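# Move orange-labelled carton onto raised block with suction

## Task

Set the carton bearing the orange label on top of the raised block so that no part of it extends beyond the blue tape outline. The remaining two cartons must stay upright on the low platform, neither stacked nor overhanging its edge. The result must hold without the robot supporting anything. At the end, release the carton and move the tool away.

## Robot and tools

Robot: a single arm with seven joints. Its end tool is a vacuum suction cup, not fingers. The controlled point is the cup point: the middle of the cup's rim (36 mm across) when nothing touches it. The cup opens along the cup point's own +z axis. From about 4 cm back from the rim, the tool body and wrist camera spread up to about 9 cm sideways, so keep that clearance near cartons and the block.

Frame: the scene frame has its origin on the table surface directly under the arm base. +z is up; looking along +x, +y is to the left. Positions are in metres. Orientations are quaternions written w first (qw, qx, qy, qz). The base may sit slightly tilted, and the reported cup position grows less accurate at long reach.

The row: every motion command uses rows of 8 plain numbers in this order: x, y, z, qw, qx, qy, qz, suction. The first seven are an absolute pose for the cup point in the scene frame, not an offset. The eighth sets the vacuum, range -1 to 1: a value above 0.01 switches suction on, 0.01 or less switches it off, and the setting persists until changed. To hold an orientation steady, repeat the intended quaternion in each row instead of copying the drifting one from the last result.

execute_actions(actions): a list of up to 15 actions run one after another. Each action is a list of up to 15 rows; each row lasts one control step of 1/30 s, and if fewer than 15 rows are given the final row repeats to fill 15 steps. An empty list does nothing but return the current state and images. A target farther than 0.6 m from the cup point's start position along any of the cup point's axes gets that action refused; if the first action fails this, or anything is malformed, nothing in the call runs. Each step the command is clipped to at most 70 mm and 16 degrees from the measured pose, so distant targets take several actions; after an action the arm continues only to the last clipped pose. If position and orientation conflict, position wins.

move(target, speed, blocking): target is one 8-number row as above, an absolute pose. The cup point follows a straight path toward it, turning the short way. speed is the path's top speed in m/s, 0.002 to 0.5 (default 0.25); rotation is capped at twice that number in rad/s. A path lasts 0.5 to 10 s and stops short if longer. It does not avoid obstacles, and the real arm can lag, stray, or overshoot speed, especially near full stretch. The suction value is applied at the start. With blocking=false you get a result after 0.5 s while the arm continues; you must then use wait or stop before any other motion command. The result adds a move: line, e.g. done (at rest near target), off_target, moving, held, fault, plus the remaining distance and limits: paced means the pose was clipped; held means a safety check blocked steps, after which the arm may suddenly go faster than speed.

wait(seconds): 0 to 10 s; lets the sim run with the last command held, returning early if a running move ends. stop(): brakes a running move; faster motion needs more braking distance. zoom_image(camera, region): camera is cam_wrist; region is [x0, y0, x1, y1] in pixels of the 504x504 image, origin top-left, at most 504 by 504. finished_scene(scene): ends the current scene, given its number; irreversible, and reports success. Answering without a tool call ends everything.

Result lines: the state gives end_effector_position and end_effector_quat_wxyz, joint positions and joint torques (same order, with per-unit offset, scale and noise). Hand target is the pose the controller currently drives toward. pose unreachable means the clearance check (which treats any mount under the base as arm) altered or blocked the command. suction_measured is the vacuum level: near 0 means no seal, 0.83 or more means airtight, lower values mean leakage. part_present switches to 1 at 0.50 and back to 0 below 0.45. MOTOR HOT warns from 60 °C; at 75 °C an OVER-TEMPERATURE FAULT lets the arm sag. Camera calibration gives cam_wrist intrinsics and a world-to-camera transform; expect small errors.

Gripping: turn suction on and press the rim flat onto a smooth face of the carton (likely its top), fully on the surface, away from edges, seams or holes. Under vacuum the cup compresses, so a held carton rides up to about 12 mm nearer the tool. Vacuum alone may lift a resting carton. To release, set the carton down on its support first, then switch suction off, and rise at least 15 mm before contact is truly gone. If the cup seals to the table, switch suction off to free it.

Cautions: contact torque reaching a joint's load limit (49.1 N m for the four base-side joints, 30.9 N m for the three wrist joints) triggers a 10 s stop and drops the rest of the call. Faster moves hit harder, and targets set deeper past contact press harder, so approach surfaces slowly. Avoid dropping, slamming, or knocking anything; anything leaving the table means failure. Loose objects may occasionally be nudged by outside disturbances. The robot holds its last command while you are composing a reply.

Each tool is called after ">>>" by a JSON object that holds its "op" and its "data".

## Session

>>> {"op": "execute_actions", "data": {"actions": []}}

Scene clock: 0.00 s.
end_effector_position=(+0.4484, -0.0055, +0.2123) suction_measured=0.00 part_present=0 end_effector_quat_wxyz=(-0.001, +0.006, +1.000, +0.000)
Joint positions: [-0.054  0.435 -0.002  1.656 -0.     1.056  3.088]
Joint velocities: [-0.     0.002  0.001 -0.     0.002 -0.001  0.002]
Joint torques (N m, as the joint torque sensors report them, + toward a larger angle): no reading
Motor temperatures (°C, as the motors report them): [30 32 30 32 33 36 42]
Hand target: +0.448, -0.005, +0.212; -0.001, +0.006, +1.000, +0.000

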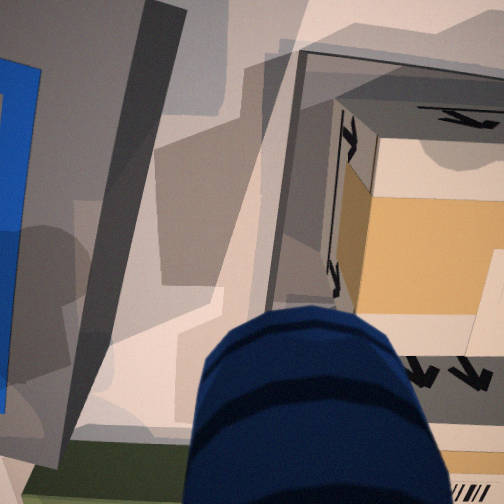

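>>> {"op": "move", "data": {"target": [0.52, -0.03, 0.52, 0, 0, 1, 0, 0], "speed": 0.25}}

Scene clock: 12.97 s.
end_effector_position=(+0.5199, -0.0302, +0.5193) suction_measured=0.00 part_present=0 end_effector_quat_wxyz=(+0.045, -0.000, +0.999, -0.002)
Joint positions: [-0.02   0.598  0.074  0.353 -0.05   2.103  3.167]
Joint velocities: [-0.016  0.011  0.083 -0.005 -0.059  0.001  0.016]
Joint torques (N m, as the joint torque sensors report them, + toward a larger angle): [  0.16 -18.8    0.23  -6.39  -0.06  -0.05  -0.2 ]
Motor temperatures (°C, as the motors report them): [30 32 30 32 33 36 42]
Hand target: +0.520, -0.030, +0.519; +0.045, -0.000, +0.999, -0.002
Off the commanded pose: 0.001 m, 5 deg.
joint sent to its limit — the command would take joint 6 (wrist pitch) past its upper limit, so that joint was sent only as far as its limit.
move: off_target
camera_calibration (this result's frames):
cam_wrist: T_world_to_cam=[[0.032408, -0.999348, 0.0159406, -0.0433922], [-0.934873, -0.0246685, 0.354124, 0.319985], [-0.3535, -0.0263788, -0.935063, 0.752753], [0, 0, 0, 1]] pos_world=[0.56665, -0.0156136, 0.591248]

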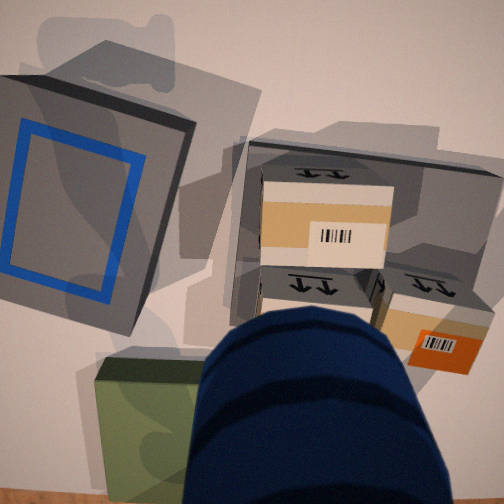

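>>> {"op": "zoom_image", "data": {"camera": "cam_wrist", "region": [340, 230, 504, 394]}}

>>> {"op": "zoom_image", "data": {"camera": "cam_wrist", "region": [0, 60, 260, 340]}}

Region (340, 230, 504, 394) of cam_wrist's 504x504 image, scaled by 3.073, with more detail than that image has.

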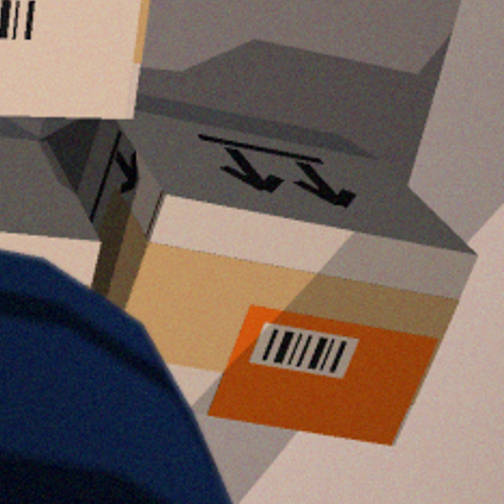

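Region (0, 60, 260, 340) of cam_wrist's 504x504 image, scaled by 1.800, with more detail than that image has; it fills the left 468 columns of this view, and the rest is white.

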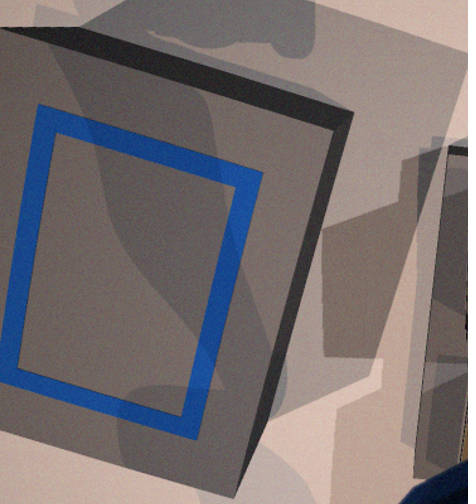

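>>> {"op": "move", "data": {"target": [0.32, -0.25, 0.36, 0, 0, 1, 0, 0], "speed": 0.25}}

Scene clock: 45.03 s.
end_effector_position=(+0.3202, -0.2492, +0.3605) suction_measured=0.00 part_present=0 end_effector_quat_wxyz=(+0.001, -0.000, +1.000, +0.001)
Joint positions: [ 0.436  0.228  0.196  1.465 -0.045  1.457  3.788]
Joint velocities: [ 0.004  0.001  0.003  0.001  0.001 -0.001  0.003]
Joint torques (N m, as the joint torque sensors report them, + toward a larger angle): [ -0.07 -13.25   0.31  -7.9   -0.18   0.02  -0.14]
Motor temperatures (°C, as the motors report them): [30 33 30 32 33 36 42]
Hand target: +0.320, -0.249, +0.360; +0.001, -0.000, +1.000, +0.001
Off the commanded pose: 0.001 m, 0 deg.
move: done
camera_calibration (this result's frames):
cam_wrist: T_world_to_cam=[[0.0336965, -0.999408, 0.0069887, -0.250474], [-0.899295, -0.0272687, 0.436492, 0.142386], [-0.436043, -0.0209931, -0.899681, 0.542894], [0, 0, 0, 1]] pos_world=[0.373212, -0.235046, 0.428032]

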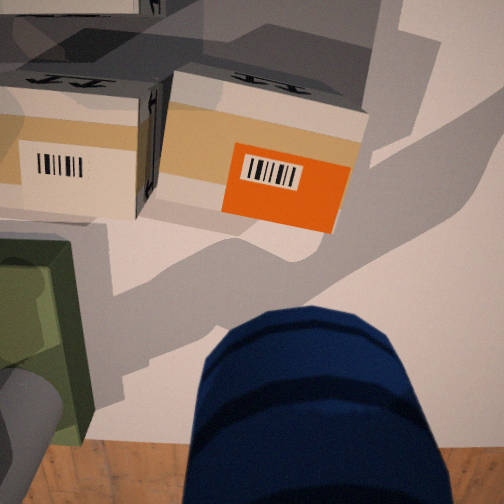

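>>> {"op": "zoom_image", "data": {"camera": "cam_wrist", "region": [130, 50, 390, 250]}}

Region (130, 50, 390, 250) of cam_wrist's 504x504 image, scaled by 1.938, with more detail than that image has; it fills the top 388 rows of this view, and the rest is white.

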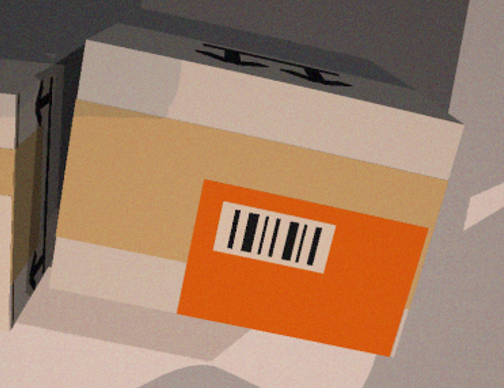

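>>> {"op": "move", "data": {"target": [0.292, -0.246, 0.15, 0, 0.0889, 0.996, 0, 0], "speed": 0.2}}

Scene clock: 166.63 s.
end_effector_position=(+0.2917, -0.2457, +0.1502) suction_measured=0.00 part_present=0 end_effector_quat_wxyz=(+0.000, +0.089, +0.996, +0.000)
Joint positions: [ 0.471  0.401  0.198  1.978 -0.109  0.776  3.709]
Joint velocities: [ 0.001  0.004 -0.     0.002 -0.001 -0.004 -0.001]
Joint torques (N m, as the joint torque sensors report them, + toward a larger angle): [  0.12 -13.76   0.65  -5.42  -0.09   0.14  -0.01]
Motor temperatures (°C, as the motors report them): [30 33 30 32 33 36 42]
Hand target: +0.292, -0.246, +0.150; +0.000, +0.089, +0.996, +0.000
Off the commanded pose: 0.000 m, 0 deg.
move: done
camera_calibration (this result's frames):
cam_wrist: T_world_to_cam=[[-0.144467, -0.989473, 0.00850641, -0.190285], [-0.889445, 0.13362, 0.437074, 0.245205], [-0.43361, 0.0555768, -0.899385, 0.359379], [0, 0, 0, 1]] pos_world=[0.346437, -0.241019, 0.217666]

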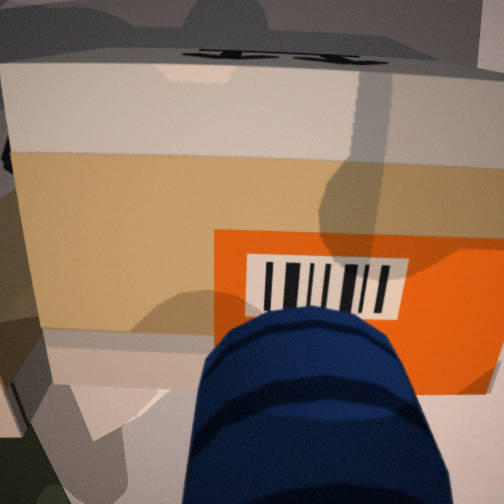

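>>> {"op": "move", "data": {"target": [0.2925, -0.2445, 0.109, 0, 0.0889, 0.996, 0, 1], "speed": 0.04}}

Scene clock: 208.83 s.
end_effector_position=(+0.2919, -0.2440, +0.1086) suction_measured=0.76 part_present=1 end_effector_quat_wxyz=(-0.001, +0.089, +0.996, +0.001)
Joint positions: [ 0.485  0.483  0.178  2.028 -0.135  0.646  3.728]
Joint velocities: [-0.002 -0.011 -0.003 -0.023 -0.009 -0.031  0.   ]
Joint torques (N m, as the joint torque sensors report them, + toward a larger angle): [  0.3  -15.85   1.3   -5.09   0.     0.44  -0.12]
Motor temperatures (°C, as the motors report them): [30 33 30 32 33 36 42]
Hand target: +0.292, -0.244, +0.109; +0.000, +0.089, +0.996, +0.000
Off the commanded pose: 0.001 m, 0 deg.
move: done
camera_calibration (this result's frames):
cam_wrist: T_world_to_cam=[[-0.144389, -0.989488, 0.00802986, -0.188252], [-0.88866, 0.133236, 0.438785, 0.26284], [-0.435242, 0.0562197, -0.898556, 0.322536], [0, 0, 0, 1]] pos_world=[0.346775, -0.239426, 0.175998]

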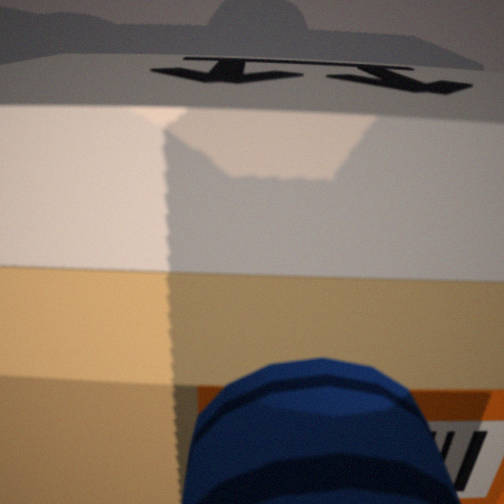

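>>> {"op": "move", "data": {"target": [0.2925, -0.2445, 0.235, 0, 0.0889, 0.996, 0, 1], "speed": 0.12}}

Scene clock: 216.40 s.
end_effector_position=(+0.2927, -0.2448, +0.2349) suction_measured=0.95 part_present=1 end_effector_quat_wxyz=(-0.000, +0.089, +0.996, -0.000)
Joint positions: [ 0.441  0.268  0.22   1.837 -0.065  1.046  3.664]
Joint velocities: [-0.001 -0.002 -0.    -0.003 -0.001  0.004 -0.001]
Joint torques (N m, as the joint torque sensors report them, + toward a larger angle): [  0.03 -14.37   0.5   -7.92  -0.11  -0.03  -0.09]
Motor temperatures (°C, as the motors report them): [30 33 30 32 33 36 42]
Hand target: +0.293, -0.245, +0.235; -0.000, +0.089, +0.996, -0.000
Off the commanded pose: 0.000 m, 0 deg.
move: done
camera_calibration (this result's frames):
cam_wrist: T_world_to_cam=[[-0.144112, -0.989516, 0.00950375, -0.190338], [-0.889009, 0.13368, 0.437942, 0.208543], [-0.434621, 0.0546636, -0.898953, 0.435948], [0, 0, 0, 1]] pos_world=[0.347439, -0.240051, 0.302376]

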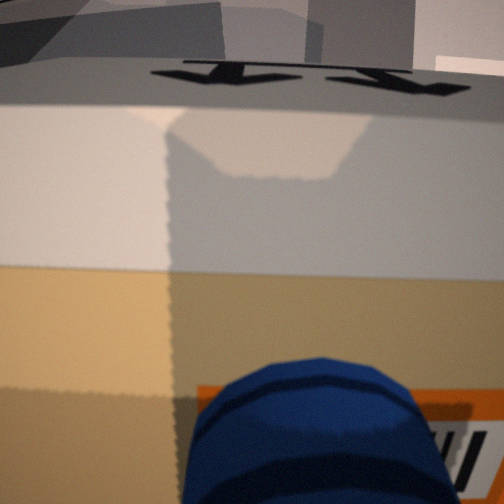

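>>> {"op": "move", "data": {"target": [0.419, 0.172, 0.215, 0, -0.6018, 0.7986, 0, 1], "speed": 0.3}}

Scene clock: 230.53 s.
end_effector_position=(+0.4184, +0.1709, +0.2151) suction_measured=0.95 part_present=1 end_effector_quat_wxyz=(-0.002, -0.601, +0.799, -0.001)
Joint positions: [-0.25   0.453 -0.301  1.631  0.149  1.085  3.853]
Joint velocities: [-0.003  0.008 -0.002 -0.004  0.002  0.003  0.002]
Joint torques (N m, as the joint torque sensors report them, + toward a larger angle): [  0.11 -18.3   -1.2   -7.84  -0.05   0.08  -0.08]
Motor temperatures (°C, as the motors report them): [30 33 30 32 33 36 42]
Hand target: +0.418, +0.171, +0.215; -0.002, -0.602, +0.799, -0.001
Off the commanded pose: 0.001 m, 0 deg.
move: done
camera_calibration (this result's frames):
cam_wrist: T_world_to_cam=[[0.96966, -0.24428, 0.0093052, -0.354062], [-0.223189, -0.869126, 0.44137, 0.165468], [-0.0997307, -0.430056, -0.897277, 0.392419], [0, 0, 0, 1]] pos_world=[0.419386, 0.226084, 0.282371]

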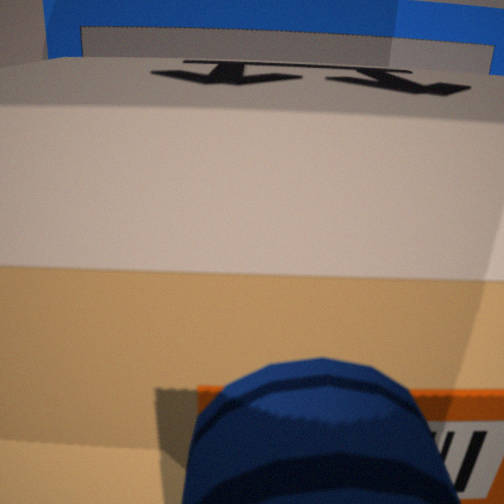

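>>> {"op": "zoom_image", "data": {"camera": "cam_wrist", "region": [0, 0, 252, 120]}}

>>> {"op": "zoom_image", "data": {"camera": "cam_wrist", "region": [252, 0, 504, 120]}}

Region (0, 0, 252, 120) of cam_wrist's 504x504 image, scaled by 2.000, with more detail than that image has; it fills the top 240 rows of this view, and the rest is white.

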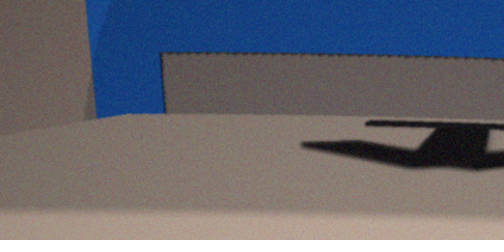

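Region (252, 0, 504, 120) of cam_wrist's 504x504 image, scaled by 2.000, with more detail than that image has; it fills the top 240 rows of this view, and the rest is white.

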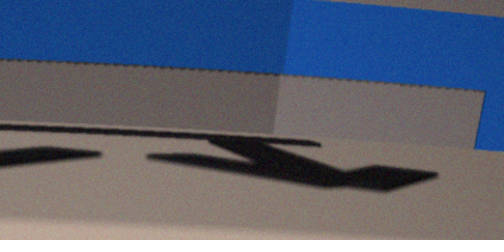

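>>> {"op": "move", "data": {"target": [0.4205, 0.1672, 0.186, 0, -0.6018, 0.7986, 0, 1], "speed": 0.05}}

Scene clock: 279.00 s.
end_effector_position=(+0.4204, +0.1672, +0.1861) suction_measured=0.95 part_present=1 end_effector_quat_wxyz=(+0.000, -0.602, +0.799, -0.000)
Joint positions: [-0.242  0.488 -0.296  1.68   0.161  1.     3.854]
Joint velocities: [ 0.     0.003  0.     0.002 -0.    -0.003 -0.002]
Joint torques (N m, as the joint torque sensors report them, + toward a larger angle): [  0.2  -18.3   -1.34  -7.64  -0.04   0.09  -0.12]
Motor temperatures (°C, as the motors report them): [30 34 30 32 33 36 42]
Hand target: +0.420, +0.167, +0.186; +0.000, -0.602, +0.799, +0.000
Off the commanded pose: 0.000 m, 0 deg.
move: done
camera_calibration (this result's frames):
cam_wrist: T_world_to_cam=[[0.969848, -0.243544, 0.00902249, -0.356788], [-0.222836, -0.871179, 0.437483, 0.176482], [-0.098686, -0.426302, -0.899182, 0.364305], [0, 0, 0, 1]] pos_world=[0.421308, 0.222158, 0.253588]

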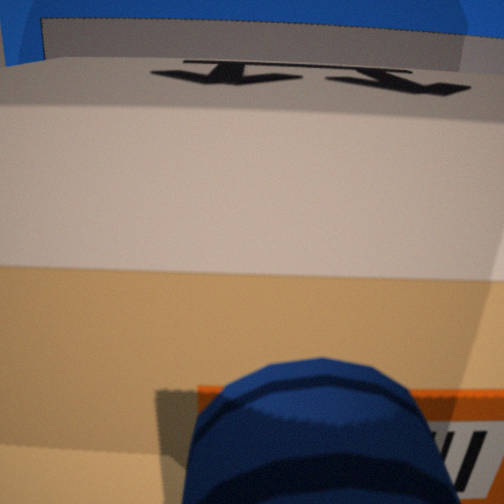

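>>> {"op": "move", "data": {"target": [0.4205, 0.1672, 0.176, 0, -0.6018, 0.7986, 0, 1], "speed": 0.015}}

Scene clock: 283.07 s.
end_effector_position=(+0.4205, +0.1672, +0.1761) suction_measured=0.95 part_present=1 end_effector_quat_wxyz=(+0.000, -0.602, +0.799, -0.000)
Joint positions: [-0.244  0.502 -0.293  1.695  0.167  0.972  3.849]
Joint velocities: [ 0.001  0.001  0.001  0.002  0.001 -0.003  0.   ]
Joint torques (N m, as the joint torque sensors report them, + toward a larger angle): [  0.12 -18.78  -1.25  -7.45  -0.02  -0.03  -0.07]
Motor temperatures (°C, as the motors report them): [30 34 30 32 33 36 42]
Hand target: +0.420, +0.167, +0.176; +0.000, -0.602, +0.799, -0.000
Off the commanded pose: 0.000 m, 0 deg.
move: done
camera_calibration (this result's frames):
cam_wrist: T_world_to_cam=[[0.969842, -0.243567, 0.00900706, -0.356749], [-0.222845, -0.87115, 0.437536, 0.180817], [-0.098723, -0.426348, -0.899156, 0.355326], [0, 0, 0, 1]] pos_world=[0.421363, 0.222119, 0.243593]

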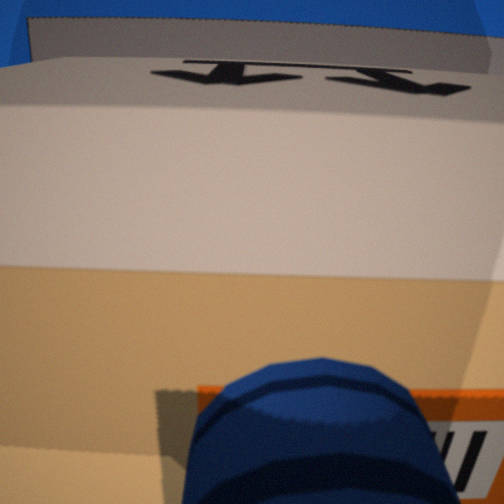

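>>> {"op": "move", "data": {"target": [0.4205, 0.1672, 0.170, 0, -0.6018, 0.7986, 0, 1], "speed": 0.012}}

Scene clock: 288.00 s.
end_effector_position=(+0.4205, +0.1672, +0.1701) suction_measured=0.95 part_present=1 end_effector_quat_wxyz=(+0.000, -0.602, +0.799, -0.000)
Joint positions: [-0.246  0.51  -0.291  1.703  0.17   0.955  3.846]
Joint velocities: [-0.     0.001  0.     0.001 -0.    -0.003 -0.001]
Joint torques (N m, as the joint torque sensors report them, + toward a larger angle): [  0.2  -18.72  -1.25  -7.44  -0.15   0.17  -0.11]
Motor temperatures (°C, as the motors report them): [30 34 30 32 33 36 42]
Hand target: +0.420, +0.167, +0.170; -0.000, -0.602, +0.799, -0.000
Off the commanded pose: 0.000 m, 0 deg.
move: done
camera_calibration (this result's frames):
cam_wrist: T_world_to_cam=[[0.969846, -0.243552, 0.00899834, -0.356703], [-0.222827, -0.871153, 0.437539, 0.183451], [-0.0987244, -0.426351, -0.899154, 0.349913], [0, 0, 0, 1]] pos_world=[0.42137, 0.222124, 0.237569]

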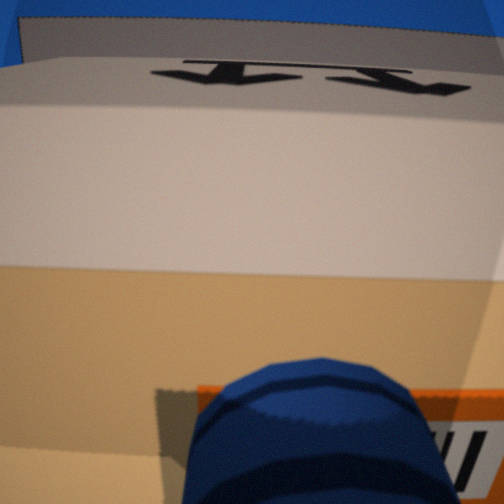

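>>> {"op": "move", "data": {"target": [0.4205, 0.1672, 0.166, 0, -0.6018, 0.7986, 0, 1], "speed": 0.01}}

Scene clock: 294.53 s.
end_effector_position=(+0.4208, +0.1671, +0.1685) suction_measured=0.95 part_present=1 end_effector_quat_wxyz=(+0.001, -0.602, +0.799, -0.001)
Joint positions: [-0.247  0.511 -0.291  1.708  0.172  0.947  3.843]
Joint velocities: [ 0.    -0.     0.     0.002 -0.002 -0.002 -0.   ]
Joint torques (N m, as the joint torque sensors report them, + toward a larger angle): [ -0.07 -15.17  -1.03  -7.06   0.    -1.08  -0.16]
Motor temperatures (°C, as the motors report them): [30 34 30 32 33 36 42]
Hand target: +0.420, +0.167, +0.166; -0.000, -0.602, +0.799, -0.000
Off the commanded pose: 0.003 m, 0 deg.
move: done
camera_calibration (this result's frames):
cam_wrist: T_world_to_cam=[[0.969759, -0.243768, 0.0119992, -0.357438], [-0.224413, -0.871277, 0.436481, 0.185043], [-0.0959454, -0.425975, -0.899633, 0.347325], [0, 0, 0, 1]] pos_world=[0.421479, 0.222044, 0.235986]

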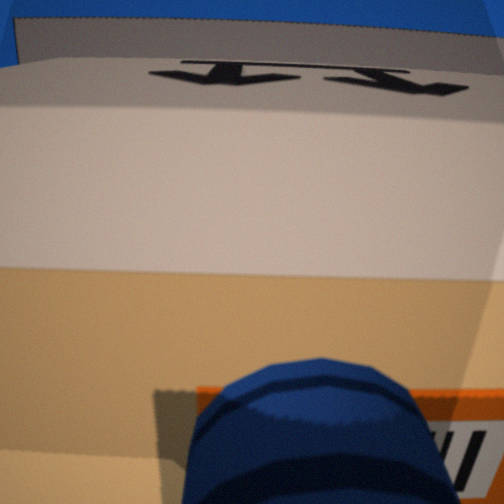

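Contact made. Release suction, then lift away.

>>> {"op": "execute_actions", "data": {"actions": [[[0.4207, 0.1671, 0.169, 0, -0.6018, 0.7986, 0, 0]]]}}

Scene clock: 297.47 s.
end_effector_position=(+0.4220, +0.1673, +0.1722) suction_measured=0.00 part_present=0 end_effector_quat_wxyz=(+0.003, -0.602, +0.799, -0.001)
Joint positions: [-0.245  0.506 -0.291  1.702  0.171  0.954  3.845]
Joint velocities: [-0.002 -0.002 -0.001 -0.    -0.002  0.    -0.001]
Joint torques (N m, as the joint torque sensors report them, + toward a larger angle): [  0.02 -12.4   -0.87  -5.02  -0.16  -0.72  -0.12]
Motor temperatures (°C, as the motors report them): [30 34 30 32 33 36 42]
Hand target: +0.421, +0.167, +0.169; +0.000, -0.602, +0.799, +0.000
Off the commanded pose: 0.003 m, 0 deg.
camera_calibration (this result's frames):
cam_wrist: T_world_to_cam=[[0.969694, -0.243889, 0.0145258, -0.358936], [-0.225759, -0.871709, 0.434922, 0.184764], [-0.0934101, -0.42502, -0.900351, 0.349804], [0, 0, 0, 1]] pos_world=[0.422446, 0.222194, 0.239802]

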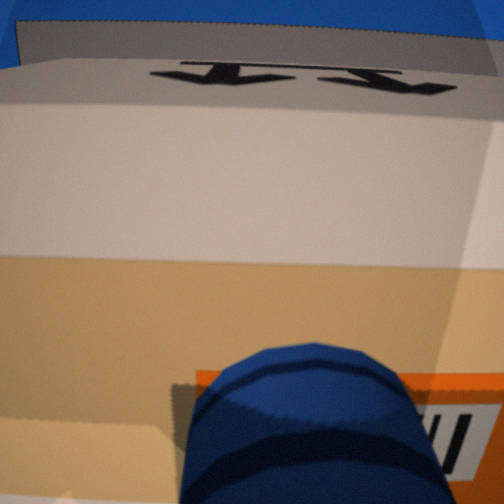

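>>> {"op": "move", "data": {"target": [0.415, 0.15, 0.40, 0, -0.6018, 0.7986, 0, 0], "speed": 0.2}}

Scene clock: 305.80 s.
end_effector_position=(+0.4154, +0.1500, +0.4001) suction_measured=0.00 part_present=0 end_effector_quat_wxyz=(+0.000, -0.602, +0.799, -0.000)
Joint positions: [-0.214  0.323 -0.302  1.212  0.093  1.622  3.95 ]
Joint velocities: [-0.003  0.006 -0.002 -0.006  0.001  0.005  0.   ]
Joint torques (N m, as the joint torque sensors report them, + toward a larger angle): [  0.14 -14.91  -0.78  -7.66  -0.14   0.22  -0.1 ]
Motor temperatures (°C, as the motors report them): [30 34 30 32 33 36 42]
Hand target: +0.415, +0.150, +0.400; +0.000, -0.602, +0.798, +0.000
Off the commanded pose: 0.000 m, 0 deg.
move: done
camera_calibration (this result's frames):
cam_wrist: T_world_to_cam=[[0.96993, -0.243206, 0.00927211, -0.358248], [-0.222662, -0.871326, 0.437278, 0.0667608], [-0.0982696, -0.426194, -0.899279, 0.548749], [0, 0, 0, 1]] pos_world=[0.416266, 0.204916, 0.467606]

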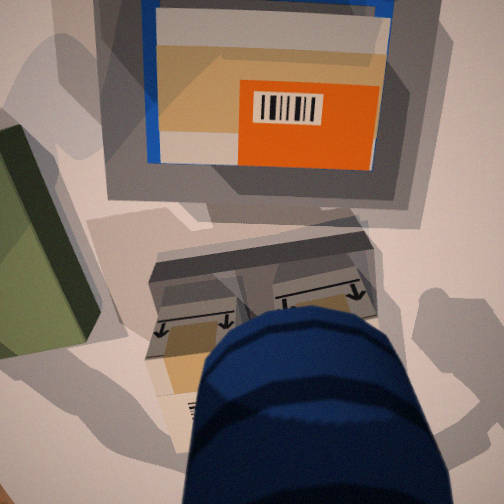

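>>> {"op": "zoom_image", "data": {"camera": "cam_wrist", "region": [130, 220, 400, 380]}}

Region (130, 220, 400, 380) of cam_wrist's 504x504 image, scaled by 1.867, with more detail than that image has; it fills the top 299 rows of this view, and the rest is white.

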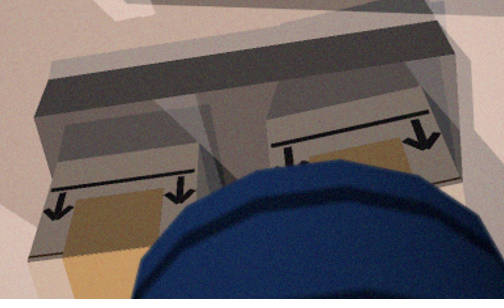

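>>> {"op": "finished_scene", "data": {"scene": 1}}

The scene is finished: the task was done.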